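# Move the blue carton from the bookcase to the desk

## Task

Remove the blue carton from its row of cartons on the bookcase and set it down on the desk. The brown cartons have to finish exactly where they were, neither moved nor rotated. The robot must not tip over or be left leaning, or the attempt fails. The carton must rest on the desk by itself, not held there by the robot. At the end the gripper must release it and the robot must back away from it.

## Robot and tools

Robot: a Hello Robot Stretch 4 with a single arm. It has an omni-wheel base, a lift that slides up a mast, an arm that telescopes straight forward, a three-joint wrist (yaw, pitch, roll) and a two-finger gripper. Four cameras are fixed to it: head_camera, head_left_camera, head_right_camera and wrist_camera. It stands about 1.6 m tall, and no part of the base rim is more than 0.23 m from the base origin.

Frames: the base frame sits on the floor under the base centre, with x forward, y to the left and z up. hand_pose is reported in this frame and marks a point between the open fingertips. Its axes line up with the base frame when all wrist joints are 0. Treat the printed position as approximate. The odometry frame is wherever the base frame was when the scene began.

execute_actions: the argument "actions" is a list holding one action, or an empty list to get only the state and images. "cameras" picks which images come back: a list of names, [] for none, or null/omitted/["all"] for every camera. An unknown name rejects the call. One action may contain "base", "joints" or both, plus optional "pace" and "contact_limits". Alternatively it contains only {"end_of_arm": "enable_torque"}, which re-powers any wrist or gripper motor that shut itself off so it holds its current spot. All motions in one action begin together and may finish at different moments.
- "base" takes exactly one key, and each is a relative move starting from the base's last reported position, not a place to go to. translate_m is metres straight ahead (negative drives backward), -2 to 2. strafe_m is metres sideways, left positive, -2 to 2. rotate_rad is radians of turn in place, counter-clockwise (left) positive, -3.2 to 3.2.
- "joints" is a single object mapping joint names to absolute targets: lift_m 0 to 1.2 m (tolerance 0.004); arm_m 0 to 0.55 m extension (0.004); wrist_yaw_rad -1.134 to 4.276 (0 points forward, positive turns left, 3.14 stows it backward, and over 3.4 the arm may block it; 0.02); wrist_pitch_rad -1.117 to 4.259 (0 level, 1.57 pointing down; 0.05); wrist_roll_rad -1.117 to 4.259 (0 keeps the fingers level with each other, positive turns clockwise as seen from behind; 0.02); gripper_m -0.038 to 0.141 m, the fingertip gap (negative squeezes the tips together; 0.004). A joint target outside its range is clamped to the limit and still carried out, with a note in the result. Any other bad value or unknown key rejects the whole call and nothing moves.
- "pace": "slow", "default", "fast" or "max". The base reaches 0.1/0.3/0.4/0.6 m/s and 1/2/3/4 rad/s respectively. When the lift is above 0.2 m, these speeds are reduced, to as little as 0.3 m/s and 1 rad/s at 1.2 m.
- "contact_limits": only {"arm_m": value}, 0 (gentlest) to 0.75 (strongest), default 0.5. It sets how much force the arm may apply before it halts.
Joints and base you leave out of an action may still be driving toward an earlier target without it showing in the status.

wait {"seconds": 0 to 10}: commands nothing and then returns the state and images. zoom_image {"camera", "region": [x0, y0, x1, y1]}: gives a closer view of part of that camera's most recent full image, in pixels from the top-left corner, at most 504 by 504. read_manual: returns only licence texts. finished_scene {"scene": current number}: ends the scene for good and reports success. Call it only once the carton rests on the desk on its own and the robot is clear. If a result reports a stop, any later movement, wait or finish calls in the same reply are skipped.

Results: base_status and joint_status describe how each motion ended. Possible values are "done" (for the base this only means the wheels turned the full amount, even if they slipped), "off_target", "contact_stop_at_<key>" (the part met resistance; the lift, arm or wheels then go slack, so a slack lift may sink under a load), "limit_stop_at_<name>", "time_out" and "torque_fault". After a stop, the old target is discarded. on_its_own lists what happened without being commanded; there, "held at" is the target being held. limit_stop_at_tilt means the robot leans more than 6 degrees: lift, arm and wheels go limp and ignore commands until the lean decreases. limit_stop_at_own_body means a joint would hit the robot itself. You can move it away again. This is likely with the gripper pitched up (below -0.2) and rolled (below -0.4 or above 4). To unfold at the start, send lift_m 0.4 together with wrist_yaw_rad 0. torque_fault leaves a wrist motor limp until you send enable_torque.

lidar_m: 12 distances in metres from the base origin, one per 30-degree sector. Sector 1 points straight ahead and the rest go counter-clockwise (4 left, 7 behind, 10 right). "-" means nothing is seen or something is closer than 0.25 m. It covers heights from about 0.15 m up to the robot's height and can miss glass and thin legs. wrist_depth_mm: a 7x7 grid of depths (100 to 2000 mm) starting at the top left, with "-" for invalid cells. base_odometry counts wheel rotation, heading -3.142 to 3.142, left positive. If turned_by_wheels and turned_by_imu disagree by more than about 0.1 rad, the base likely collided or slipped. base_tilt is in degrees, forward/right positive, with a fixed offset of up to 1.5. motor_effort is a percentage, with the peak in brackets. A gripper_m effort change reveals a firm grip, and a pitch effort moving away from 0 suggests a load. Wheel effort positive means turning the base right.

Gripping: command a gap smaller than the carton's width. A smaller value grips harder and pulls the object in slightly. Neither the reading nor "done" confirms a grasp. If the fingertips get caught on a surface below them, raise the lift.

Cautions: slide the blue carton out slowly and straight so the brown neighbours do not move or rotate, and use a low arm contact limit near the shelf. Do not drive or turn carrying more than 1 kg with arm_m above 0.2, and avoid sustained pushes with the gripper held high. Prevent drops, slams, hard collisions and tipping. The simulation keeps running while you reason, with the last command held, and loose objects can occasionally be nudged by outside forces. Lower the carton gently onto the desk, open the gripper, then pull the arm back or drive away before finishing.

Each tool is called after "Emit:" as name(argument=value, ...), one argument or row to a line, values as JSON.

## Session

Emit:
execute_actions(
  actions=[],
)

Scene clock: 0.00 s.
base_odometry: x=+0.000 y=+0.000 heading=+0.000 (m, m, rad; odometry frame)
turned_by_wheels: +0.000 (rad since the last result)
turned_by_imu: +0.000 (rad since the last result)
base_tilt: forward=+0.0 right=-0.8 (deg)
lidar_m: 2.20 2.34 1.51 1.40 1.41 1.76 1.45 1.50 1.90 1.90 1.92 2.35
base_status: not commanded
joint_positions: lift_m=+0.243 arm_m=+0.001 wrist_yaw_rad=+3.184 wrist_pitch_rad=-0.004 wrist_roll_rad=+0.004 gripper_m=+0.057
joint_status: not commanded
motor_effort: lift_m=+18 arm_m=+0 wrist_yaw_rad=-1 wrist_pitch_rad=-7 wrist_roll_rad=-2 gripper_m=-4 wheel_0=-1 wheel_1=+0 wheel_2=+0 (%)
hand_pose: x=-0.1202 y=+0.0751 z=+0.4219 quat_wxyz=(-0.021, +0.002, +0.002, +1.000) (m; base frame)
wrist_depth_mm: - 138 258 - - - 1661 / - 121 138 - - - 1576 / - 111 136 - - - 1618 / - 120 155 - - - 1618 / 167 135 - - - - 1618 / 215 1921 217 1921 212 1708 1537 / 212 1160 1078 647 1025 1060 1078
pictures: head_camera, head_left_camera, head_right_camera, wrist_camera
Images, in order (width x height): head_camera 420x560, head_left_camera 420x672, head_right_camera 420x672, wrist_camera 616x392.

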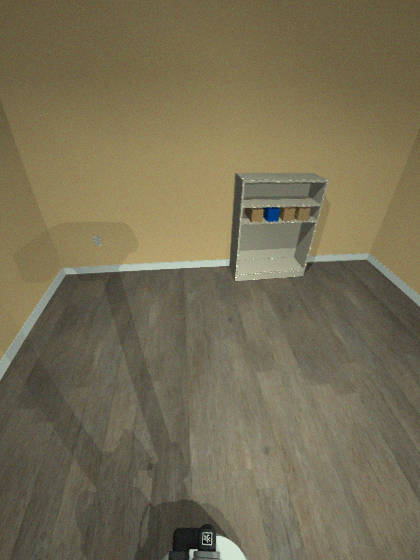

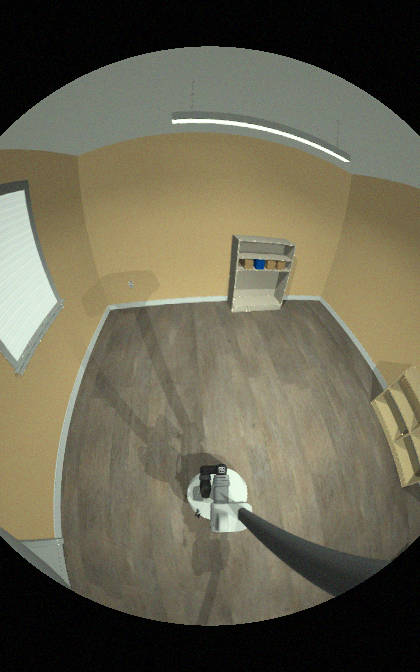

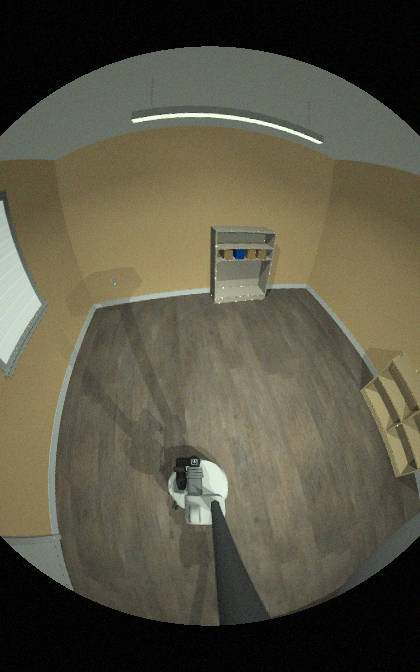

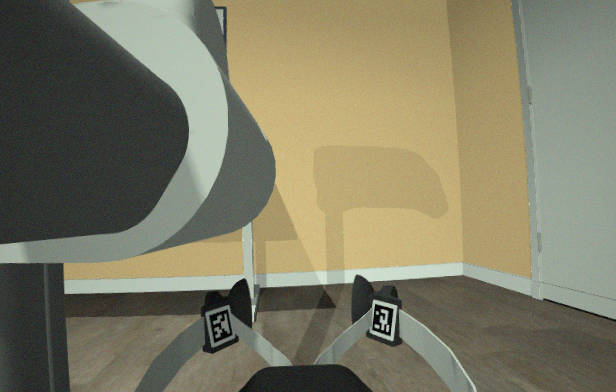

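Emit:
execute_actions(
  actions=[
    {"base":{"translate_m":1.2},"joints":{"lift_m":0.8,"wrist_yaw_rad":0},"pace":"fast"},
  ],
)

Emit:
execute_actions(
  actions=[
    {"base":{"strafe_m":-0.45},"pace":"fast"},
  ],
)

Scene clock: 21.23 s.
base_odometry: x=+1.200 y=+0.000 heading=+0.000 (m, m, rad; odometry frame)
turned_by_wheels: +0.000 (rad since the last result)
turned_by_imu: -0.006 (rad since the last result)
base_tilt: forward=+0.0 right=-0.8 (deg)
lidar_m: 1.01 1.27 1.60 1.51 1.54 1.98 3.46 2.72 1.93 2.10 2.13 1.03
base_status: done
joint_positions: lift_m=+0.800 arm_m=+0.001 wrist_yaw_rad=+0.000 wrist_pitch_rad=-0.004 wrist_roll_rad=+0.004 gripper_m=+0.057
joint_status: all done
motor_effort: lift_m=+21(24) arm_m=+0(0) wrist_yaw_rad=-1(7) wrist_pitch_rad=-6(8) wrist_roll_rad=-2(3) gripper_m=-3(3) wheel_0=-1(7) wheel_1=+0(6) wheel_2=+1(13) (%)
hand_pose: x=+0.4603 y=-0.0874 z=+0.9791 quat_wxyz=(+1.000, +0.002, -0.002, +0.000) (m; base frame)
wrist_depth_mm: 991 1008 1060 1118 1160 1229 1255 / 991 1025 1078 1118 1138 1182 1281 / 991 1008 1060 1078 1160 1182 1255 / 976 991 1042 1098 1098 1160 1160 / 991 1008 1060 1078 1060 1118 1118 / 976 991 216 1078 211 831 866 / 960 991 1025 530 778 831 1138
pictures: head_camera, head_left_camera, head_right_camera, wrist_camera
Images, in order (width x height): head_camera 420x560, head_left_camera 420x672, head_right_camera 420x672, wrist_camera 616x392.

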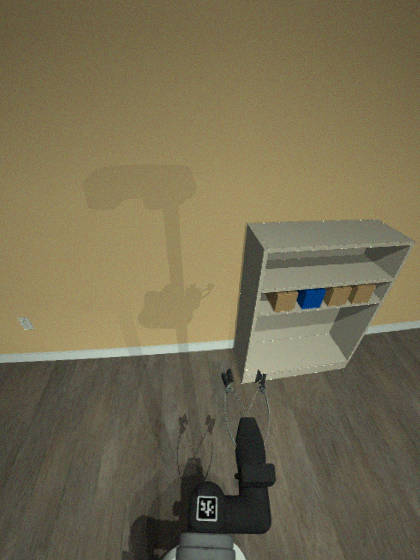

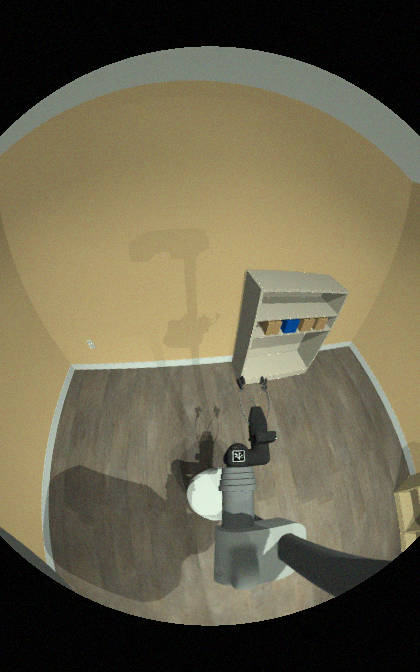

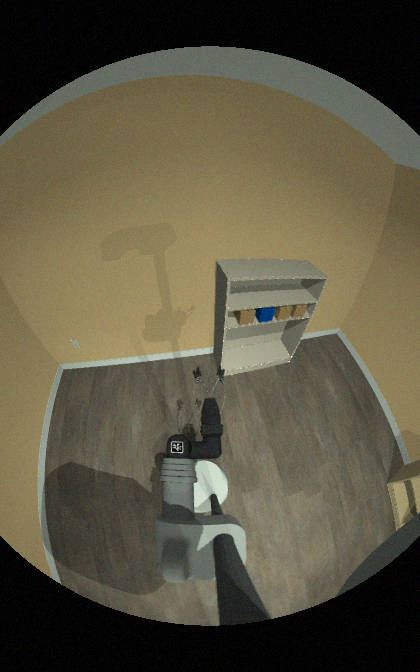

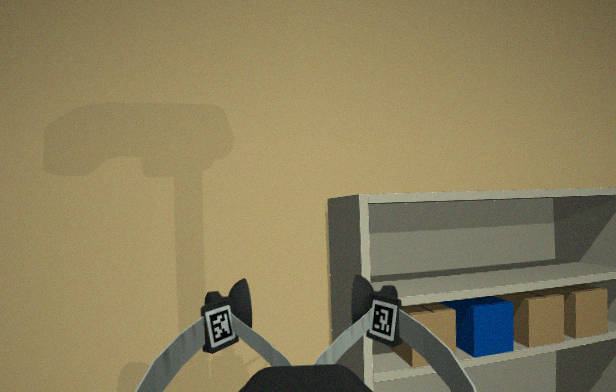

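Scene clock: 23.70 s.
base_odometry: x=+1.200 y=-0.450 heading=+0.000 (m, m, rad; odometry frame)
turned_by_wheels: +0.000 (rad since the last result)
turned_by_imu: +0.001 (rad since the last result)
base_tilt: forward=-0.1 right=-0.8 (deg)
lidar_m: 1.00 1.32 1.69 1.97 1.99 2.54 3.42 2.20 1.51 1.69 1.72 1.12
base_status: done
joint_positions: lift_m=+0.800 arm_m=+0.001 wrist_yaw_rad=+0.000 wrist_pitch_rad=-0.004 wrist_roll_rad=+0.004 gripper_m=+0.057
joint_status: not commanded
motor_effort: lift_m=+21(21) arm_m=+0(0) wrist_yaw_rad=-1(4) wrist_pitch_rad=-5(7) wrist_roll_rad=-2(2) gripper_m=-4(4) wheel_0=-1(11) wheel_1=+2(10) wheel_2=+0(3) (%)
hand_pose: x=+0.4603 y=-0.0874 z=+0.9791 quat_wxyz=(+1.000, +0.002, -0.002, +0.000) (m; base frame)
wrist_depth_mm: 1042 1078 1138 1160 1229 1308 1308 / 1025 1098 1138 1182 1229 1308 1366 / 1060 1098 1118 1138 1205 1255 1308 / 1025 1060 1118 1138 1160 1281 1308 / 1042 1060 1060 1098 1160 1060 1308 / 1025 1025 216 831 212 1008 1281 / 1008 1060 778 480 842 931 1255
pictures: head_camera, head_left_camera, head_right_camera, wrist_camera
Images, in order (width x height): head_camera 420x560, head_left_camera 420x672, head_right_camera 420x672, wrist_camera 616x392.

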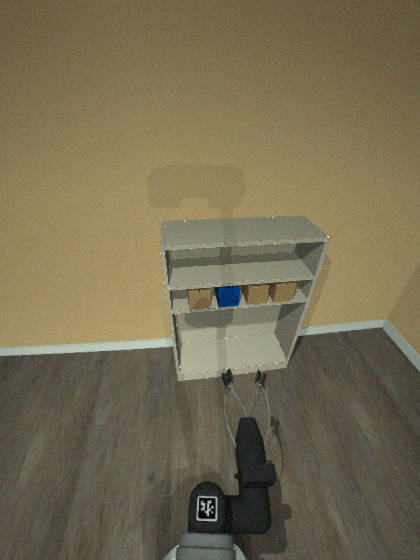

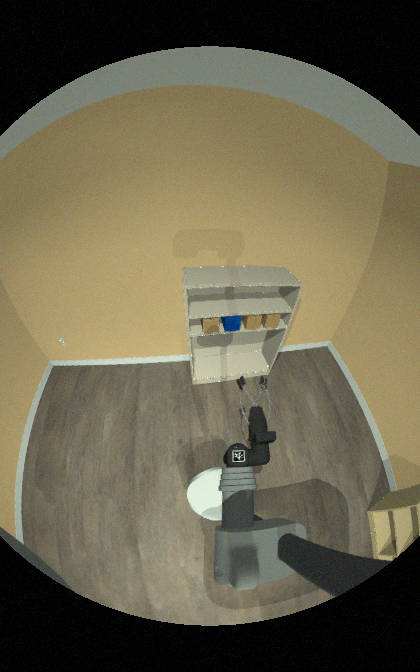

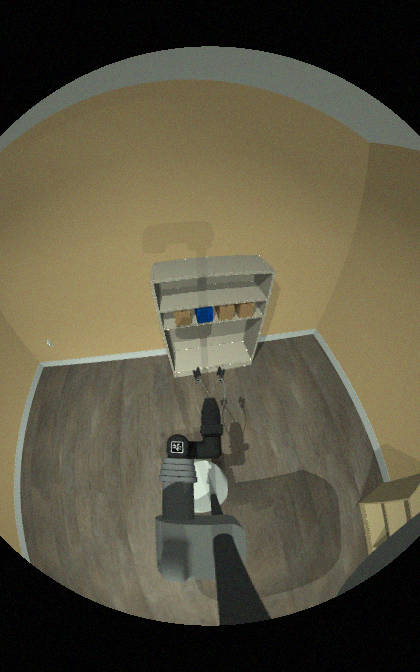

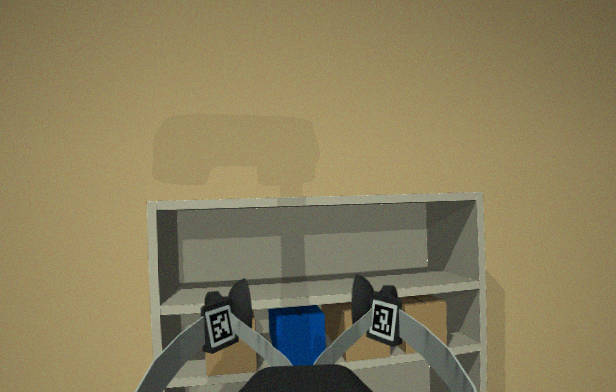

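Emit:
execute_actions(
  actions=[
    {"base":{"rotate_rad":0.14},"joints":{"lift_m":0.5,"gripper_m":0.1}},
  ],
  cameras=[],
)

Emit:
execute_actions(
  actions=[
    {"base":{"strafe_m":-0.14}},
  ],
  cameras=["head_camera","wrist_camera"],
)

Scene clock: 35.30 s.
base_odometry: x=+1.200 y=-0.450 heading=+0.140 (m, m, rad; odometry frame)
turned_by_wheels: +0.140 (rad since the last result)
turned_by_imu: +0.137 (rad since the last result)
base_tilt: forward=+0.0 right=-0.8 (deg)
lidar_m: 0.99 1.38 1.88 1.98 2.09 2.85 3.48 1.88 1.50 1.71 1.79 1.06
base_status: done
joint_positions: lift_m=+0.500 arm_m=+0.001 wrist_yaw_rad=+0.000 wrist_pitch_rad=-0.004 wrist_roll_rad=+0.004 gripper_m=+0.100
joint_status: all done
motor_effort: lift_m=+15(19) arm_m=+0(0) wrist_yaw_rad=+0(2) wrist_pitch_rad=-7(7) wrist_roll_rad=-2(2) gripper_m=-2(4) wheel_0=+0(7) wheel_1=+1(5) wheel_2=+0(5) (%)
hand_pose: x=+0.4603 y=-0.0874 z=+0.6796 quat_wxyz=(+1.000, +0.002, -0.002, +0.000) (m; base frame)
wrist_depth_mm: 1118 1138 1118 1138 1160 1160 1118 / 1138 1138 1138 1025 1008 1008 1160 / 1118 1138 1078 1078 1098 1078 1138 / 1118 1118 1060 788 809 831 904 / 1098 1118 1042 1060 1098 1060 904 / 1118 1078 788 1060 212 1098 904 / 1098 1098 1025 153 1060 1060 866
pictures: none
No camera images: the call's "cameras" was empty. Leave "cameras" out to get every camera's image.

Scene clock: 36.97 s.
base_odometry: x=+1.220 y=-0.589 heading=+0.140 (m, m, rad; odometry frame)
turned_by_wheels: +0.000 (rad since the last result)
turned_by_imu: +0.000 (rad since the last result)
base_tilt: forward=-0.1 right=-0.8 (deg)
lidar_m: 0.98 1.38 1.90 2.10 2.25 3.04 3.02 1.66 1.39 1.54 1.64 1.05
base_status: done
joint_positions: lift_m=+0.500 arm_m=+0.001 wrist_yaw_rad=+0.000 wrist_pitch_rad=-0.004 wrist_roll_rad=+0.004 gripper_m=+0.100
joint_status: not commanded
motor_effort: lift_m=+14(14) arm_m=+0(0) wrist_yaw_rad=-1(1) wrist_pitch_rad=-6(6) wrist_roll_rad=-2(3) gripper_m=-1(2) wheel_0=+0(8) wheel_1=+0(7) wheel_2=-1(1) (%)
hand_pose: x=+0.4603 y=-0.0874 z=+0.6796 quat_wxyz=(+1.000, +0.002, -0.002, +0.000) (m; base frame)
wrist_depth_mm: 1118 1182 1138 1138 1138 1138 1160 / 1118 1138 960 1008 1025 1008 1138 / 1118 1138 1060 1078 1118 1025 1160 / 1118 1118 809 831 809 891 1138 / 1098 1118 1025 1042 1078 960 1138 / 1098 1098 1060 1078 211 976 1138 / 1098 1078 1060 153 1060 891 1138
pictures: head_camera, wrist_camera
Images, in order (width x height): head_camera 420x560, wrist_camera 616x392.

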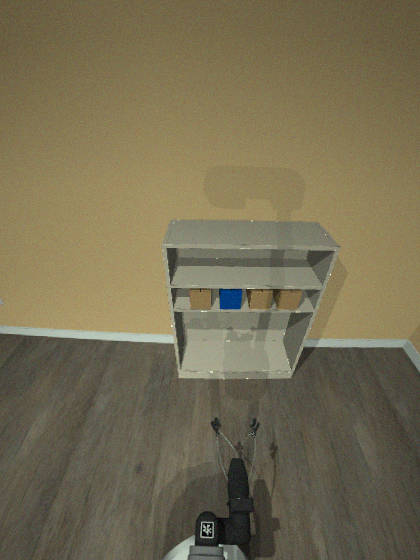

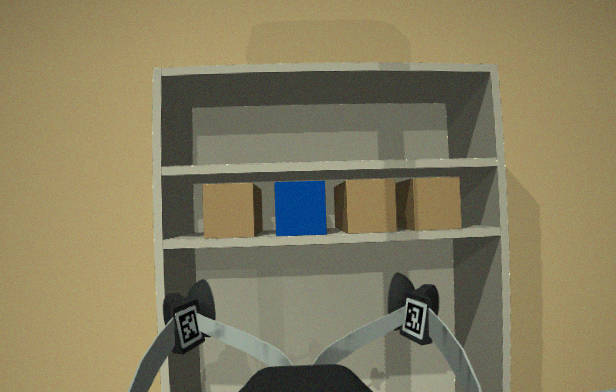

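Emit:
execute_actions(
  actions=[
    {"base":{"translate_m":0.35},"joints":{"lift_m":0.487,"gripper_m":0.135}},
  ],
  cameras=["head_camera","wrist_camera"],
)

Scene clock: 46.87 s.
base_odometry: x=+1.566 y=-0.540 heading=+0.140 (m, m, rad; odometry frame)
turned_by_wheels: +0.000 (rad since the last result)
turned_by_imu: -0.003 (rad since the last result)
base_tilt: forward=-0.1 right=-0.8 (deg)
lidar_m: 0.66 0.68 1.40 2.11 2.24 3.04 3.84 1.68 1.61 1.57 1.40 0.69
base_status: done
joint_positions: lift_m=+0.487 arm_m=+0.001 wrist_yaw_rad=+0.000 wrist_pitch_rad=-0.004 wrist_roll_rad=+0.004 gripper_m=+0.135
joint_status: all done
motor_effort: lift_m=+15(14) arm_m=-1(0) wrist_yaw_rad=+0(1) wrist_pitch_rad=-7(8) wrist_roll_rad=-2(2) gripper_m=-1(1) wheel_0=+0(5) wheel_1=+2(5) wheel_2=+1(7) (%)
hand_pose: x=+0.4603 y=-0.0874 z=+0.6666 quat_wxyz=(+1.000, +0.002, -0.002, +0.000) (m; base frame)
wrist_depth_mm: 496 603 647 654 676 668 597 / 496 668 723 732 732 759 621 / 492 477 492 462 469 466 469 / 496 445 449 455 459 469 469 / 488 445 452 452 466 535 585 / 477 517 707 715 723 732 634 / 469 539 707 151 723 732 654
pictures: head_camera, wrist_camera
Images, in order (width x height): head_camera 420x560, wrist_camera 616x392.

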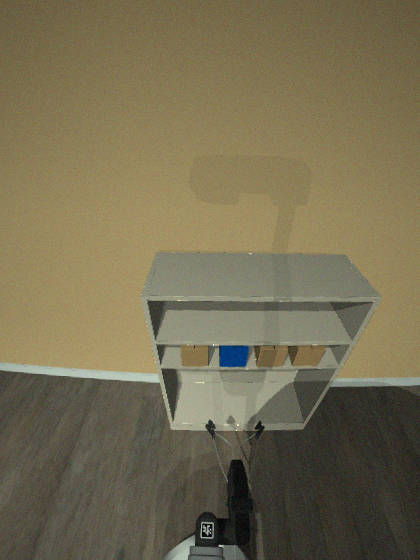

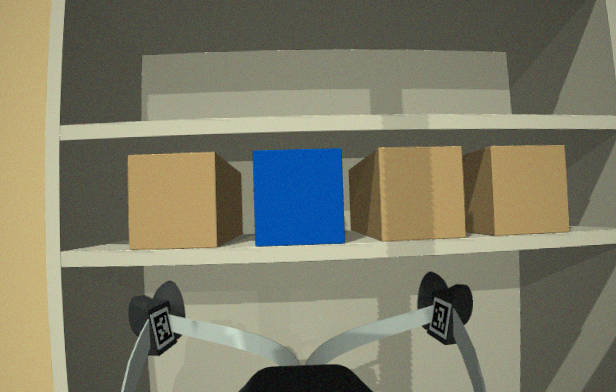

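Emit:
execute_actions(
  actions=[
    {"base":{"rotate_rad":0.05},"joints":{"gripper_m":0.141},"pace":"slow"},
  ],
  cameras=[],
)

Emit:
execute_actions(
  actions=[
    {"base":{"strafe_m":-0.04},"joints":{"arm_m":0.12},"pace":"slow"},
  ],
  cameras=["head_camera","wrist_camera"],
)

Scene clock: 61.70 s.
base_odometry: x=+1.566 y=-0.540 heading=+0.190 (m, m, rad; odometry frame)
turned_by_wheels: +0.050 (rad since the last result)
turned_by_imu: +0.048 (rad since the last result)
base_tilt: forward=+0.0 right=-0.7 (deg)
lidar_m: 0.65 0.71 1.46 2.11 2.26 3.21 3.81 1.58 1.60 1.55 1.31 0.69
base_status: done
joint_positions: lift_m=+0.487 arm_m=+0.001 wrist_yaw_rad=+0.000 wrist_pitch_rad=-0.004 wrist_roll_rad=+0.004 gripper_m=+0.141
joint_status: all done
motor_effort: lift_m=+14(15) arm_m=+0(0) wrist_yaw_rad=-1(1) wrist_pitch_rad=-7(6) wrist_roll_rad=-2(2) gripper_m=+0(4) wheel_0=-1(2) wheel_1=-2(2) wheel_2=-2(1) (%)
hand_pose: x=+0.4603 y=-0.0874 z=+0.6666 quat_wxyz=(+1.000, +0.002, -0.002, +0.000) (m; base frame)
wrist_depth_mm: 788 574 654 647 676 668 640 / 798 574 732 732 723 723 668 / 798 473 492 452 455 462 452 / 798 496 455 449 445 455 445 / 788 459 452 449 459 445 627 / 778 445 707 707 715 699 699 / 768 473 707 154 715 707 691
pictures: none
No camera images: the call's "cameras" was empty. Leave "cameras" out to get every camera's image.

Scene clock: 64.17 s.
base_odometry: x=+1.574 y=-0.579 heading=+0.190 (m, m, rad; odometry frame)
turned_by_wheels: +0.000 (rad since the last result)
turned_by_imu: -0.001 (rad since the last result)
base_tilt: forward=+0.0 right=-0.8 (deg)
lidar_m: 0.65 0.69 1.47 2.14 2.28 3.25 3.82 1.56 1.57 1.52 1.35 0.67
base_status: done
joint_positions: lift_m=+0.487 arm_m=+0.119 wrist_yaw_rad=+0.000 wrist_pitch_rad=-0.004 wrist_roll_rad=+0.004 gripper_m=+0.141
joint_status: all done
motor_effort: lift_m=+14(15) arm_m=+7(7) wrist_yaw_rad=-1(1) wrist_pitch_rad=-7(7) wrist_roll_rad=-3(3) gripper_m=-1(0) wheel_0=+1(6) wheel_1=-2(7) wheel_2=+0(0) (%)
hand_pose: x=+0.5782 y=-0.0874 z=+0.6666 quat_wxyz=(+1.000, +0.002, -0.002, +0.000) (m; base frame)
wrist_depth_mm: 439 609 615 597 603 603 597 / 418 564 603 349 355 362 362 / 384 330 375 332 404 330 345 / 397 330 336 329 359 330 338 / 330 329 330 329 329 327 330 / 433 504 585 585 591 585 597 / 424 535 585 154 591 591 585
pictures: head_camera, wrist_camera
Images, in order (width x height): head_camera 420x560, wrist_camera 616x392.

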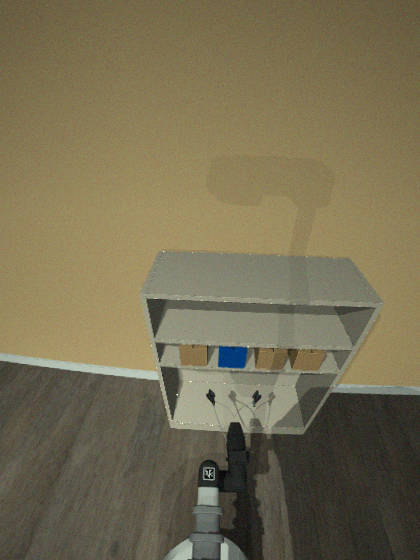

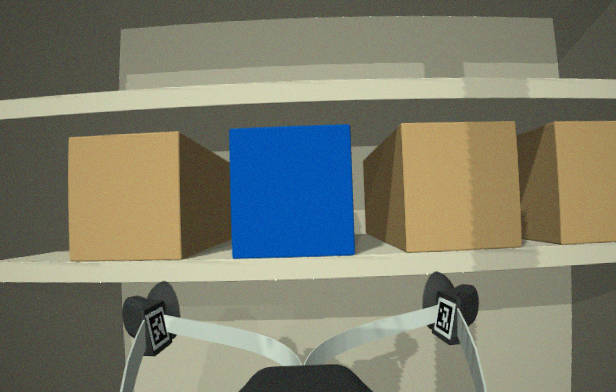

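Emit:
execute_actions(
  actions=[
    {"base":{"strafe_m":0.007},"joints":{"lift_m":0.555},"pace":"slow"},
  ],
  cameras=["wrist_camera"],
)

Emit:
execute_actions(
  actions=[
    {"joints":{"arm_m":0.19},"pace":"slow"},
  ],
  cameras=["head_camera","wrist_camera"],
)

Scene clock: 79.97 s.
base_odometry: x=+1.572 y=-0.572 heading=+0.190 (m, m, rad; odometry frame)
turned_by_wheels: +0.000 (rad since the last result)
turned_by_imu: -0.001 (rad since the last result)
base_tilt: forward=-0.1 right=-0.9 (deg)
lidar_m: 0.65 0.69 1.47 2.14 2.27 3.27 3.82 1.58 1.59 1.52 1.33 0.69
base_status: done
joint_positions: lift_m=+0.555 arm_m=+0.119 wrist_yaw_rad=+0.000 wrist_pitch_rad=-0.004 wrist_roll_rad=+0.004 gripper_m=+0.141
joint_status: all done
motor_effort: lift_m=+21(22) arm_m=+7(7) wrist_yaw_rad=-2(1) wrist_pitch_rad=-6(6) wrist_roll_rad=-2(2) gripper_m=+2(0) wheel_0=-1(4) wheel_1=+1(5) wheel_2=+0(4) (%)
hand_pose: x=+0.5782 y=-0.0874 z=+0.7340 quat_wxyz=(+1.000, +0.002, -0.002, +0.000) (m; base frame)
wrist_depth_mm: 433 492 517 521 535 525 544 / 433 603 615 603 603 597 603 / 436 591 609 609 597 603 591 / 389 334 397 332 473 330 382 / 404 329 349 327 351 327 353 / 373 327 329 327 327 327 332 / 379 329 327 154 580 585 580
pictures: wrist_camera
Images, in order (width x height): wrist_camera 616x392.

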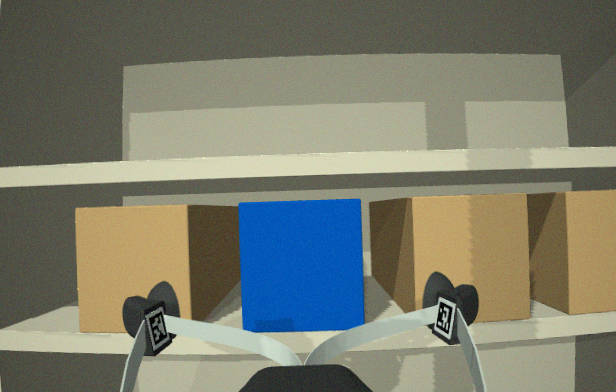

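Scene clock: 81.93 s.
base_odometry: x=+1.572 y=-0.572 heading=+0.190 (m, m, rad; odometry frame)
turned_by_wheels: +0.000 (rad since the last result)
turned_by_imu: -0.001 (rad since the last result)
base_tilt: forward=-0.1 right=-0.8 (deg)
lidar_m: 0.65 0.71 1.49 2.13 2.27 3.27 3.81 1.58 1.58 1.52 1.33 0.67
base_status: not commanded
joint_positions: lift_m=+0.555 arm_m=+0.189 wrist_yaw_rad=+0.000 wrist_pitch_rad=-0.004 wrist_roll_rad=+0.004 gripper_m=+0.141
joint_status: all done
motor_effort: lift_m=+22(22) arm_m=+7(7) wrist_yaw_rad=-1(0) wrist_pitch_rad=-7(6) wrist_roll_rad=-2(1) gripper_m=-1(1) wheel_0=-1(1) wheel_1=+1(1) wheel_2=+0(0) (%)
hand_pose: x=+0.6482 y=-0.0874 z=+0.7340 quat_wxyz=(+1.000, +0.002, -0.002, +0.000) (m; base frame)
wrist_depth_mm: 430 488 521 521 530 525 535 / 430 535 535 530 535 525 530 / 387 530 530 263 263 270 281 / 262 276 394 317 353 259 259 / 260 259 310 258 314 256 258 / 257 258 258 258 257 255 257 / 256 257 256 154 255 255 255
pictures: head_camera, wrist_camera
Images, in order (width x height): head_camera 420x560, wrist_camera 616x392.

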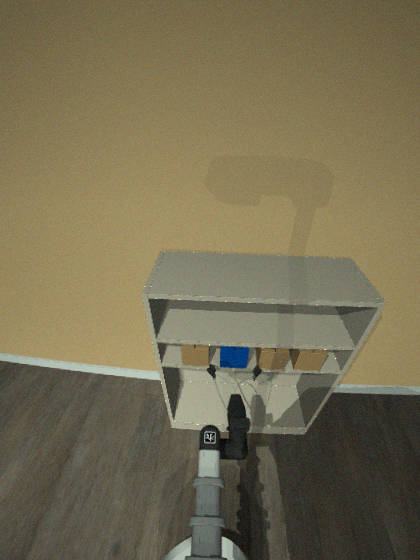

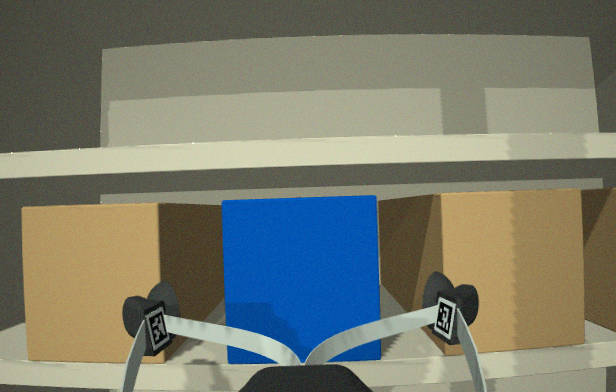

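Emit:
execute_actions(
  actions=[
    {"joints":{"arm_m":0.235,"gripper_m":0.133},"pace":"slow"},
  ],
  cameras=["head_camera","wrist_camera"],
)

Scene clock: 89.63 s.
base_odometry: x=+1.572 y=-0.572 heading=+0.190 (m, m, rad; odometry frame)
turned_by_wheels: +0.000 (rad since the last result)
turned_by_imu: -0.001 (rad since the last result)
base_tilt: forward=-0.1 right=-0.8 (deg)
lidar_m: 0.65 0.69 1.48 2.16 2.27 3.27 3.82 1.57 1.57 1.53 1.34 0.70
base_status: not commanded
joint_positions: lift_m=+0.555 arm_m=+0.234 wrist_yaw_rad=+0.000 wrist_pitch_rad=-0.004 wrist_roll_rad=+0.004 gripper_m=+0.133
joint_status: all done
motor_effort: lift_m=+21(22) arm_m=+6(7) wrist_yaw_rad=-1(1) wrist_pitch_rad=-7(7) wrist_roll_rad=-2(2) gripper_m=-1(1) wheel_0=-1(1) wheel_1=+1(1) wheel_2=+0(0) (%)
hand_pose: x=+0.6932 y=-0.0874 z=+0.7340 quat_wxyz=(+1.000, +0.002, -0.002, +0.000) (m; base frame)
wrist_depth_mm: 430 492 488 488 484 492 484 / 433 484 484 484 488 484 488 / 217 216 216 216 216 216 218 / 248 277 312 215 345 236 218 / 216 218 214 213 287 217 216 / 216 215 213 213 212 215 216 / 214 215 211 151 212 214 214
pictures: head_camera, wrist_camera
Images, in order (width x height): head_camera 420x560, wrist_camera 616x392.

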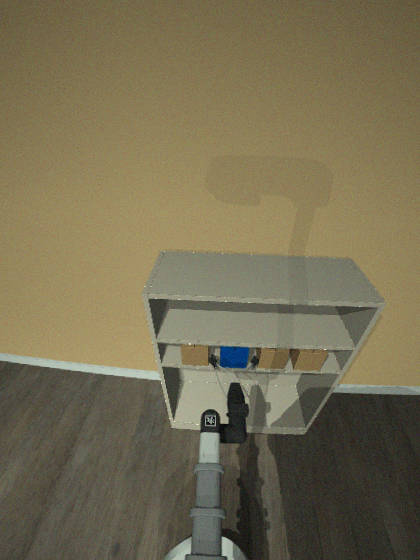

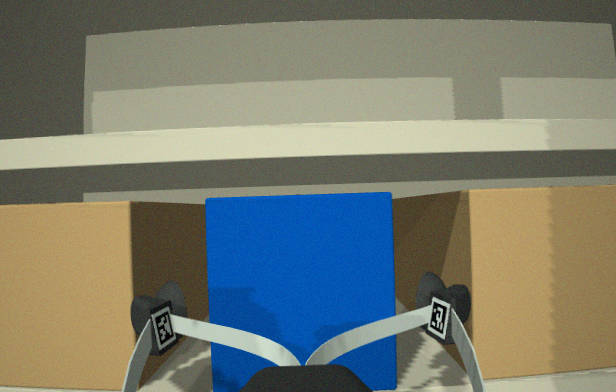

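Emit:
execute_actions(
  actions=[
    {"joints":{"arm_m":0.28},"pace":"slow","contact_limits":{"arm_m":0.15}},
  ],
  cameras=["wrist_camera"],
)

Scene clock: 95.03 s.
base_odometry: x=+1.572 y=-0.572 heading=+0.190 (m, m, rad; odometry frame)
turned_by_wheels: +0.000 (rad since the last result)
turned_by_imu: -0.002 (rad since the last result)
base_tilt: forward=-0.1 right=-0.8 (deg)
lidar_m: 0.64 0.69 1.49 2.16 2.27 3.27 3.80 1.59 1.56 1.53 1.32 0.68
base_status: not commanded
joint_positions: lift_m=+0.555 arm_m=+0.278 wrist_yaw_rad=-0.004 wrist_pitch_rad=-0.004 wrist_roll_rad=+0.004 gripper_m=+0.133
joint_status: all done
motor_effort: lift_m=+22(22) arm_m=+11(12) wrist_yaw_rad=+11(10) wrist_pitch_rad=-6(7) wrist_roll_rad=-3(2) gripper_m=+0(0) wheel_0=+1(1) wheel_1=+1(1) wheel_2=-2(2) (%)
contact_limits: arm_m 0.15
hand_pose: x=+0.7372 y=-0.0885 z=+0.7340 quat_wxyz=(+1.000, +0.002, -0.002, -0.002) (m; base frame)
wrist_depth_mm: 430 445 445 442 445 445 445 / 436 445 439 445 436 442 445 / 173 174 173 173 173 177 220 / 252 282 175 175 332 252 172 / 172 236 174 175 174 217 171 / 171 201 173 174 173 192 169 / 171 197 172 147 172 202 -
pictures: wrist_camera
Images, in order (width x height): wrist_camera 616x392.

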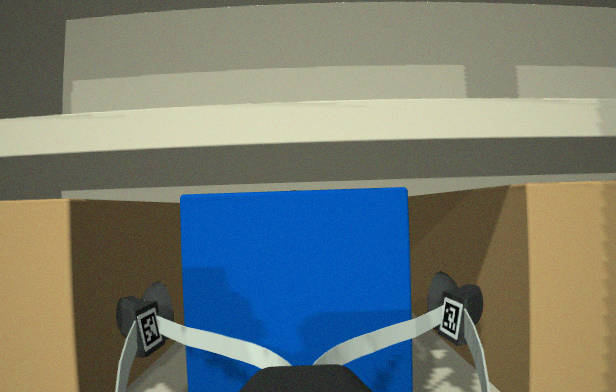

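Emit:
execute_actions(
  actions=[
    {"joints":{"gripper_m":0.06},"pace":"slow"},
  ],
  cameras=["wrist_camera"],
)

Emit:
execute_actions(
  actions=[
    {"joints":{"lift_m":0.567},"pace":"slow"},
  ],
  cameras=[],
)

Emit:
execute_actions(
  actions=[
    {"joints":{"arm_m":0.2},"pace":"slow"},
  ],
  cameras=["head_camera","wrist_camera"],
)

Scene clock: 103.13 s.
base_odometry: x=+1.572 y=-0.572 heading=+0.190 (m, m, rad; odometry frame)
turned_by_wheels: +0.000 (rad since the last result)
turned_by_imu: -0.002 (rad since the last result)
base_tilt: forward=+0.0 right=-0.8 (deg)
lidar_m: 0.63 0.70 1.48 2.14 2.26 3.26 3.81 1.55 1.59 1.53 1.32 0.68
base_status: not commanded
joint_positions: lift_m=+0.555 arm_m=+0.279 wrist_yaw_rad=+0.000 wrist_pitch_rad=-0.004 wrist_roll_rad=+0.004 gripper_m=+0.061
joint_status: all done
motor_effort: lift_m=+22(22) arm_m=+6(11) wrist_yaw_rad=-1(10) wrist_pitch_rad=-6(7) wrist_roll_rad=-2(2) gripper_m=-27(27) wheel_0=+1(1) wheel_1=+1(1) wheel_2=-3(3) (%)
hand_pose: x=+0.7382 y=-0.0875 z=+0.7340 quat_wxyz=(+1.000, +0.002, -0.002, +0.000) (m; base frame)
wrist_depth_mm: 430 442 442 442 442 445 445 / 430 442 445 442 442 442 439 / 172 171 172 171 172 176 220 / 251 281 167 167 304 255 170 / 172 231 166 167 167 218 168 / 170 201 165 165 166 191 168 / 169 173 164 164 164 178 -
pictures: wrist_camera
Images, in order (width x height): wrist_camera 616x392.

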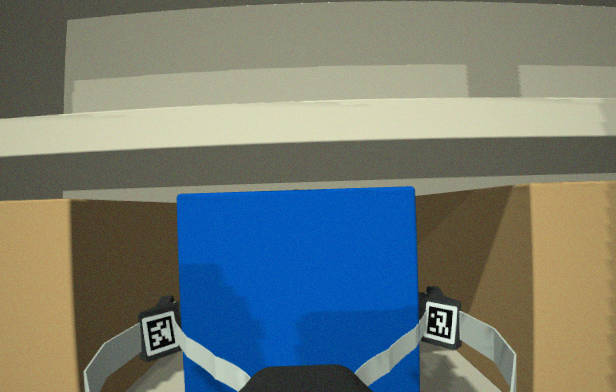

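Scene clock: 103.90 s.
base_odometry: x=+1.572 y=-0.572 heading=+0.190 (m, m, rad; odometry frame)
turned_by_wheels: +0.000 (rad since the last result)
turned_by_imu: +0.000 (rad since the last result)
base_tilt: forward=+0.0 right=-0.7 (deg)
lidar_m: 0.65 0.67 1.49 2.13 2.26 3.28 3.82 1.58 1.59 1.53 1.33 0.67
base_status: not commanded
joint_positions: lift_m=+0.567 arm_m=+0.279 wrist_yaw_rad=+0.000 wrist_pitch_rad=-0.003 wrist_roll_rad=+0.004 gripper_m=+0.061
joint_status: all done
motor_effort: lift_m=+22(22) arm_m=+7(7) wrist_yaw_rad=+1(0) wrist_pitch_rad=-10(10) wrist_roll_rad=-2(2) gripper_m=-27(27) wheel_0=+1(1) wheel_1=+1(1) wheel_2=-2(2) (%)
hand_pose: x=+0.7382 y=-0.0875 z=+0.7456 quat_wxyz=(+1.000, +0.002, -0.001, +0.000) (m; base frame)
wrist_depth_mm: 424 442 442 445 442 442 439 / 424 442 442 442 442 439 439 / 172 171 172 171 171 170 178 / 329 267 167 167 220 255 433 / 171 232 166 166 167 220 169 / 170 200 165 166 166 191 168 / 170 173 164 164 164 179 -
pictures: none
No camera images: the call's "cameras" was empty. Leave "cameras" out to get every camera's image.

Scene clock: 105.97 s.
base_odometry: x=+1.572 y=-0.572 heading=+0.190 (m, m, rad; odometry frame)
turned_by_wheels: +0.000 (rad since the last result)
turned_by_imu: -0.001 (rad since the last result)
base_tilt: forward=-0.1 right=-0.8 (deg)
lidar_m: 0.59 0.71 1.46 2.14 2.28 3.24 3.82 1.59 1.58 1.52 1.29 0.68
base_status: not commanded
joint_positions: lift_m=+0.567 arm_m=+0.201 wrist_yaw_rad=+0.000 wrist_pitch_rad=-0.003 wrist_roll_rad=+0.004 gripper_m=+0.061
joint_status: all done
motor_effort: lift_m=+22(22) arm_m=-7(6) wrist_yaw_rad=-1(1) wrist_pitch_rad=-10(9) wrist_roll_rad=-2(2) gripper_m=-28(26) wheel_0=+1(1) wheel_1=+1(1) wheel_2=-3(2) (%)
hand_pose: x=+0.6606 y=-0.0875 z=+0.7456 quat_wxyz=(+1.000, +0.002, -0.001, +0.000) (m; base frame)
wrist_depth_mm: 427 477 492 508 508 504 525 / 436 517 521 517 517 517 512 / 410 521 521 512 512 517 521 / 329 281 167 167 248 255 258 / 250 249 167 167 166 247 247 / 249 248 165 166 166 245 246 / 247 173 164 165 165 244 244
pictures: head_camera, wrist_camera
Images, in order (width x height): head_camera 420x560, wrist_camera 616x392.

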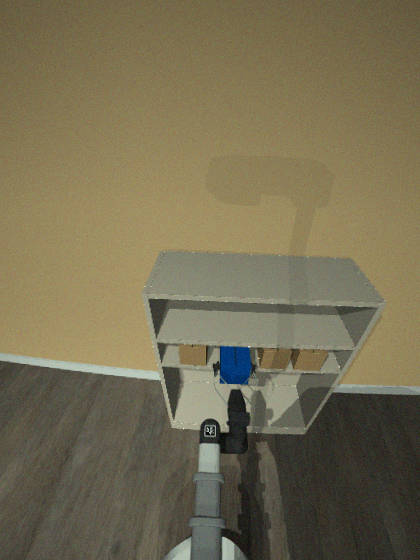

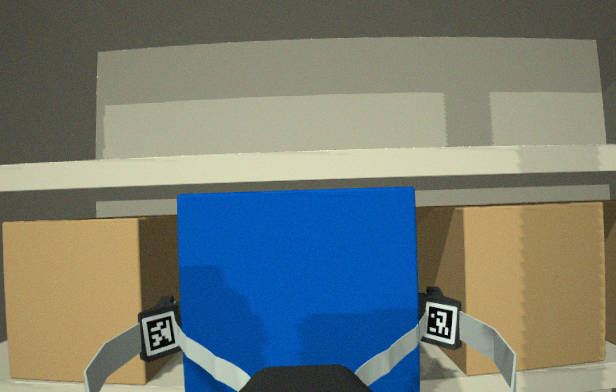

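Held. Retract and look for the desk.

Emit:
execute_actions(
  actions=[
    {"joints":{"arm_m":0.0},"base":{"translate_m":-0.25},"pace":"slow"},
  ],
  cameras=["wrist_camera"],
)

Emit:
execute_actions(
  actions=[
    {"base":{"rotate_rad":2.2},"pace":"slow"},
  ],
)

Scene clock: 112.50 s.
base_odometry: x=+1.327 y=-0.619 heading=+0.190 (m, m, rad; odometry frame)
turned_by_wheels: +0.000 (rad since the last result)
turned_by_imu: -0.002 (rad since the last result)
base_tilt: forward=+0.0 right=-0.8 (deg)
lidar_m: 0.37 1.30 1.87 2.16 2.33 2.78 3.56 1.53 1.40 1.50 1.59 0.40
base_status: done
joint_positions: lift_m=+0.567 arm_m=+0.002 wrist_yaw_rad=+0.000 wrist_pitch_rad=-0.002 wrist_roll_rad=+0.004 gripper_m=+0.061
joint_status: all done
motor_effort: lift_m=+22(22) arm_m=-7(8) wrist_yaw_rad=-1(1) wrist_pitch_rad=-10(11) wrist_roll_rad=-2(2) gripper_m=-29(27) wheel_0=-3(6) wheel_1=-2(3) wheel_2=+0(1) (%)
hand_pose: x=+0.4614 y=-0.0874 z=+0.7456 quat_wxyz=(+1.000, +0.002, -0.001, +0.000) (m; base frame)
wrist_depth_mm: 1078 1042 1042 1060 1008 1025 991 / 1042 1078 842 866 798 778 1025 / 1078 1025 976 976 960 917 1008 / 1060 1025 167 167 699 741 991 / 1042 1042 166 166 167 699 1008 / 1060 1042 165 165 166 809 976 / 1025 173 164 165 165 732 976
pictures: wrist_camera
Images, in order (width x height): wrist_camera 616x392.

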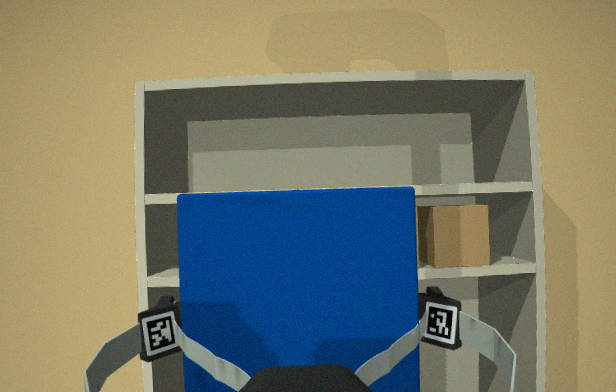

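Scene clock: 115.97 s.
base_odometry: x=+1.327 y=-0.619 heading=+2.389 (m, m, rad; odometry frame)
turned_by_wheels: +2.200 (rad since the last result)
turned_by_imu: +2.174 (rad since the last result)
base_tilt: forward=-0.1 right=-0.8 (deg)
lidar_m: 0.39 2.73 2.69 1.39 1.47 1.53 1.53 0.90 0.89 1.36 2.12 0.41
base_status: done
joint_positions: lift_m=+0.567 arm_m=+0.002 wrist_yaw_rad=+0.000 wrist_pitch_rad=-0.002 wrist_roll_rad=+0.004 gripper_m=+0.061
joint_status: not commanded
motor_effort: lift_m=+22(22) arm_m=-7(7) wrist_yaw_rad=-2(1) wrist_pitch_rad=-12(11) wrist_roll_rad=-2(2) gripper_m=-25(25) wheel_0=-1(6) wheel_1=-2(5) wheel_2=+0(1) (%)
hand_pose: x=+0.4614 y=-0.0874 z=+0.7456 quat_wxyz=(+1.000, +0.002, -0.001, +0.000) (m; base frame)
wrist_depth_mm: - - - - - 1863 1618 / - - - - - 1808 1618 / - - - - - 1863 1576 / - - 167 167 1983 1808 1618 / - - 166 166 167 1863 1576 / - - 165 166 166 1808 1618 / - 173 164 164 164 1618 1576
pictures: head_camera, head_left_camera, head_right_camera, wrist_camera
Images, in order (width x height): head_camera 420x560, head_left_camera 420x672, head_right_camera 420x672, wrist_camera 616x392.

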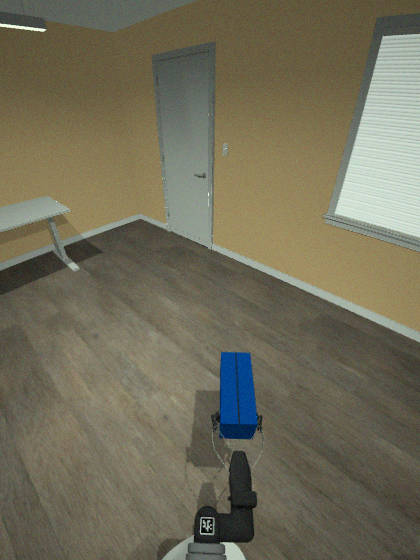

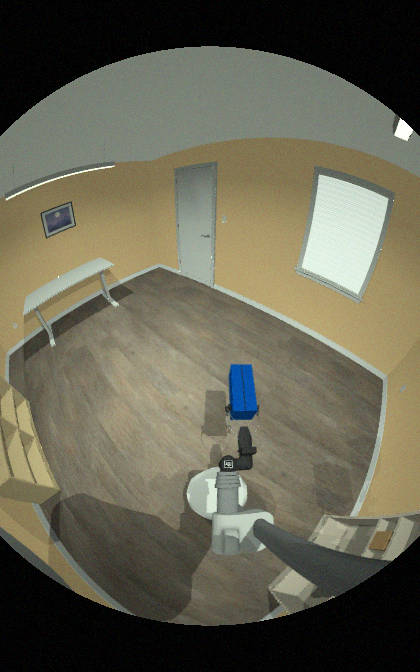

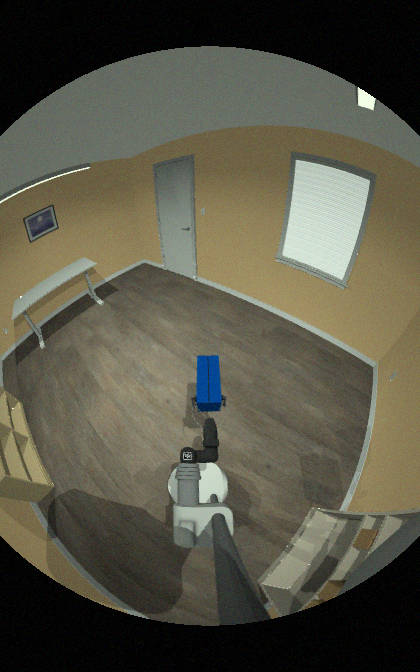

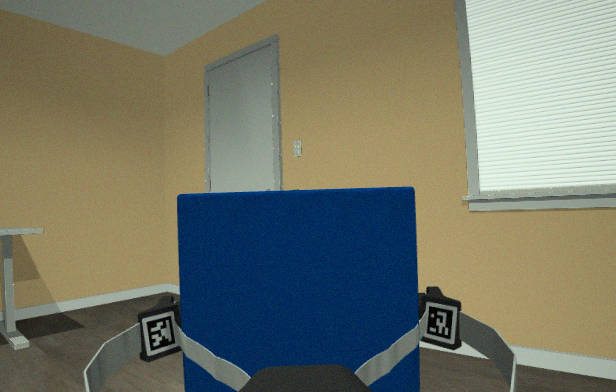

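Emit:
execute_actions(
  actions=[
    {"base":{"rotate_rad":0.96},"joints":{"lift_m":0.72},"pace":"slow"},
  ],
  cameras=[],
)

Emit:
execute_actions(
  actions=[
    {"base":{"translate_m":1.3}},
  ],
  cameras=["head_camera","head_left_camera"],
)

Scene clock: 123.10 s.
base_odometry: x=+1.327 y=-0.619 heading=-2.934 (m, m, rad; odometry frame)
turned_by_wheels: +0.960 (rad since the last result)
turned_by_imu: +0.947 (rad since the last result)
base_tilt: forward=-0.1 right=-0.8 (deg)
lidar_m: 0.37 1.50 1.38 1.51 1.63 0.94 0.91 1.31 1.93 2.16 2.33 0.39
base_status: done
joint_positions: lift_m=+0.720 arm_m=+0.002 wrist_yaw_rad=+0.000 wrist_pitch_rad=-0.002 wrist_roll_rad=+0.004 gripper_m=+0.061
joint_status: all done
motor_effort: lift_m=+22(23) arm_m=-7(7) wrist_yaw_rad=-1(2) wrist_pitch_rad=-10(10) wrist_roll_rad=-2(2) gripper_m=-25(27) wheel_0=-2(2) wheel_1=-2(5) wheel_2=-2(6) (%)
hand_pose: x=+0.4614 y=-0.0874 z=+0.8986 quat_wxyz=(+1.000, +0.002, -0.001, +0.000) (m; base frame)
wrist_depth_mm: - - - - - - - / - - - - - - - / - - - - - - - / - - 167 167 - - - / - - 166 167 167 - - / 1808 1921 165 166 166 - - / 1576 173 164 165 164 1921 -
pictures: none
No camera images: the call's "cameras" was empty. Leave "cameras" out to get every camera's image.

Scene clock: 128.93 s.
base_odometry: x=+0.055 y=-0.887 heading=-2.934 (m, m, rad; odometry frame)
turned_by_wheels: +0.000 (rad since the last result)
turned_by_imu: -0.006 (rad since the last result)
base_tilt: forward=+0.0 right=-0.8 (deg)
lidar_m: 0.39 1.89 1.02 1.00 1.08 2.22 2.22 2.72 2.35 2.28 2.39 0.41
base_status: done
joint_positions: lift_m=+0.720 arm_m=+0.002 wrist_yaw_rad=+0.000 wrist_pitch_rad=-0.002 wrist_roll_rad=+0.004 gripper_m=+0.061
joint_status: not commanded
motor_effort: lift_m=+21(22) arm_m=-6(6) wrist_yaw_rad=-1(2) wrist_pitch_rad=-11(10) wrist_roll_rad=-2(2) gripper_m=-26(26) wheel_0=+0(6) wheel_1=+0(3) wheel_2=+0(7) (%)
hand_pose: x=+0.4614 y=-0.0874 z=+0.8986 quat_wxyz=(+1.000, +0.002, -0.001, +0.000) (m; base frame)
wrist_depth_mm: 1983 - - - 1983 1983 1983 / 1921 - - - 1983 1983 1863 / 1921 - - 1983 1983 1983 1921 / 1921 - 167 167 - 1921 1921 / 1983 - 166 167 167 1661 1921 / 1921 - 165 165 166 1921 1921 / 1983 173 164 164 165 1464 1863
pictures: head_camera, head_left_camera
Images, in order (width x height): head_camera 420x560, head_left_camera 420x672.

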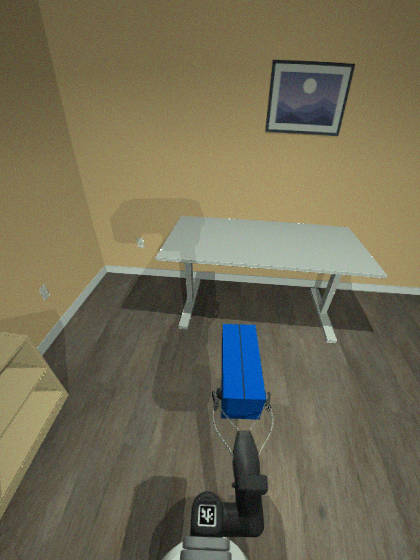

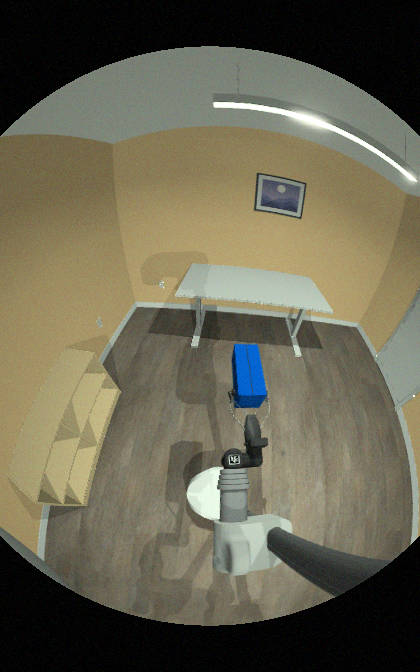

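Emit:
execute_actions(
  actions=[
    {"base":{"translate_m":0.8}},
  ],
  cameras=["head_camera"],
)

Emit:
execute_actions(
  actions=[
    {"joints":{"arm_m":0.3},"pace":"slow"},
  ],
  cameras=["head_camera","head_left_camera"],
)

Scene clock: 139.63 s.
base_odometry: x=-0.728 y=-1.052 heading=-2.934 (m, m, rad; odometry frame)
turned_by_wheels: +0.000 (rad since the last result)
turned_by_imu: -0.004 (rad since the last result)
base_tilt: forward=+0.0 right=-0.7 (deg)
lidar_m: 0.39 0.67 1.38 0.95 1.01 1.49 3.12 3.09 2.41 2.33 0.82 0.42
base_status: done
joint_positions: lift_m=+0.720 arm_m=+0.002 wrist_yaw_rad=+0.000 wrist_pitch_rad=-0.002 wrist_roll_rad=+0.004 gripper_m=+0.061
joint_status: not commanded
motor_effort: lift_m=+22(21) arm_m=-7(6) wrist_yaw_rad=+0(0) wrist_pitch_rad=-10(11) wrist_roll_rad=-3(2) gripper_m=-26(26) wheel_0=+1(4) wheel_1=+2(4) wheel_2=+2(6) (%)
hand_pose: x=+0.4614 y=-0.0874 z=+0.8986 quat_wxyz=(+1.000, +0.002, -0.001, +0.000) (m; base frame)
wrist_depth_mm: 1255 1281 1229 1229 1182 1182 1160 / 1255 1255 1205 1205 1182 1182 1160 / 1229 1255 1205 1205 1182 1160 1160 / 1229 1205 167 167 1182 1182 1138 / 1255 1229 166 166 167 1138 1118 / 1229 878 165 165 166 759 750 / 580 173 164 164 165 469 508
pictures: head_camera
Images, in order (width x height): head_camera 420x560.

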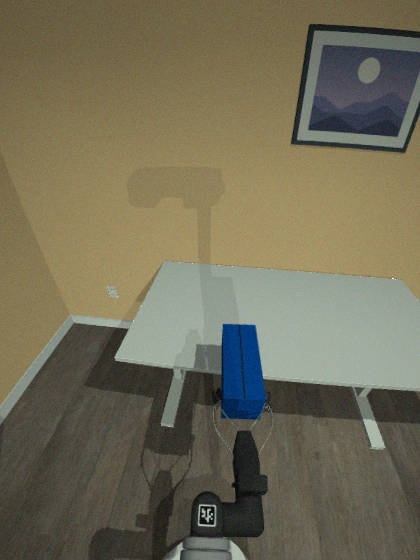

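Scene clock: 143.90 s.
base_odometry: x=-0.728 y=-1.052 heading=-2.934 (m, m, rad; odometry frame)
turned_by_wheels: +0.000 (rad since the last result)
turned_by_imu: -0.001 (rad since the last result)
base_tilt: forward=-0.1 right=-0.8 (deg)
lidar_m: 0.61 0.67 1.37 0.93 1.01 1.53 3.18 3.09 2.40 2.31 0.83 0.63
base_status: not commanded
joint_positions: lift_m=+0.720 arm_m=+0.299 wrist_yaw_rad=+0.000 wrist_pitch_rad=-0.002 wrist_roll_rad=+0.004 gripper_m=+0.061
joint_status: all done
motor_effort: lift_m=+21(21) arm_m=+7(7) wrist_yaw_rad=+0(1) wrist_pitch_rad=-11(10) wrist_roll_rad=-2(2) gripper_m=-27(27) wheel_0=+1(1) wheel_1=+2(2) wheel_2=+2(2) (%)
hand_pose: x=+0.7582 y=-0.0874 z=+0.8986 quat_wxyz=(+1.000, +0.002, -0.001, +0.000) (m; base frame)
wrist_depth_mm: 960 917 917 917 891 891 878 / 946 946 931 917 904 878 866 / 960 917 917 904 891 878 866 / 917 931 167 167 878 866 854 / 931 917 166 167 166 854 866 / 917 904 164 165 165 750 741 / 569 173 164 164 165 469 508
pictures: head_camera, head_left_camera
Images, in order (width x height): head_camera 420x560, head_left_camera 420x672.

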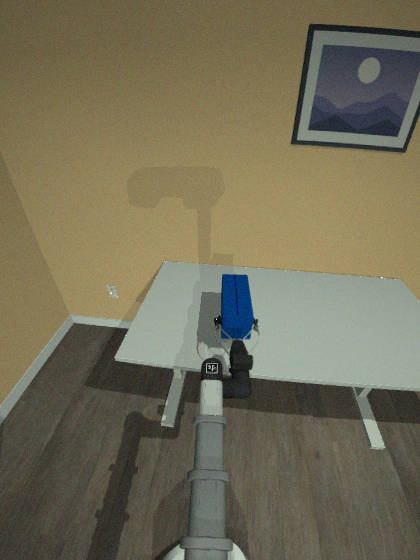

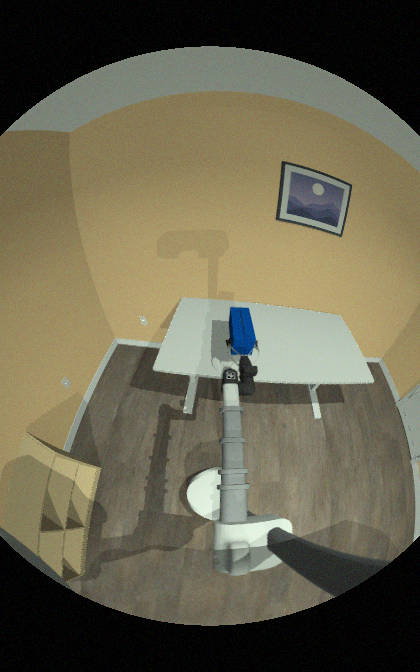

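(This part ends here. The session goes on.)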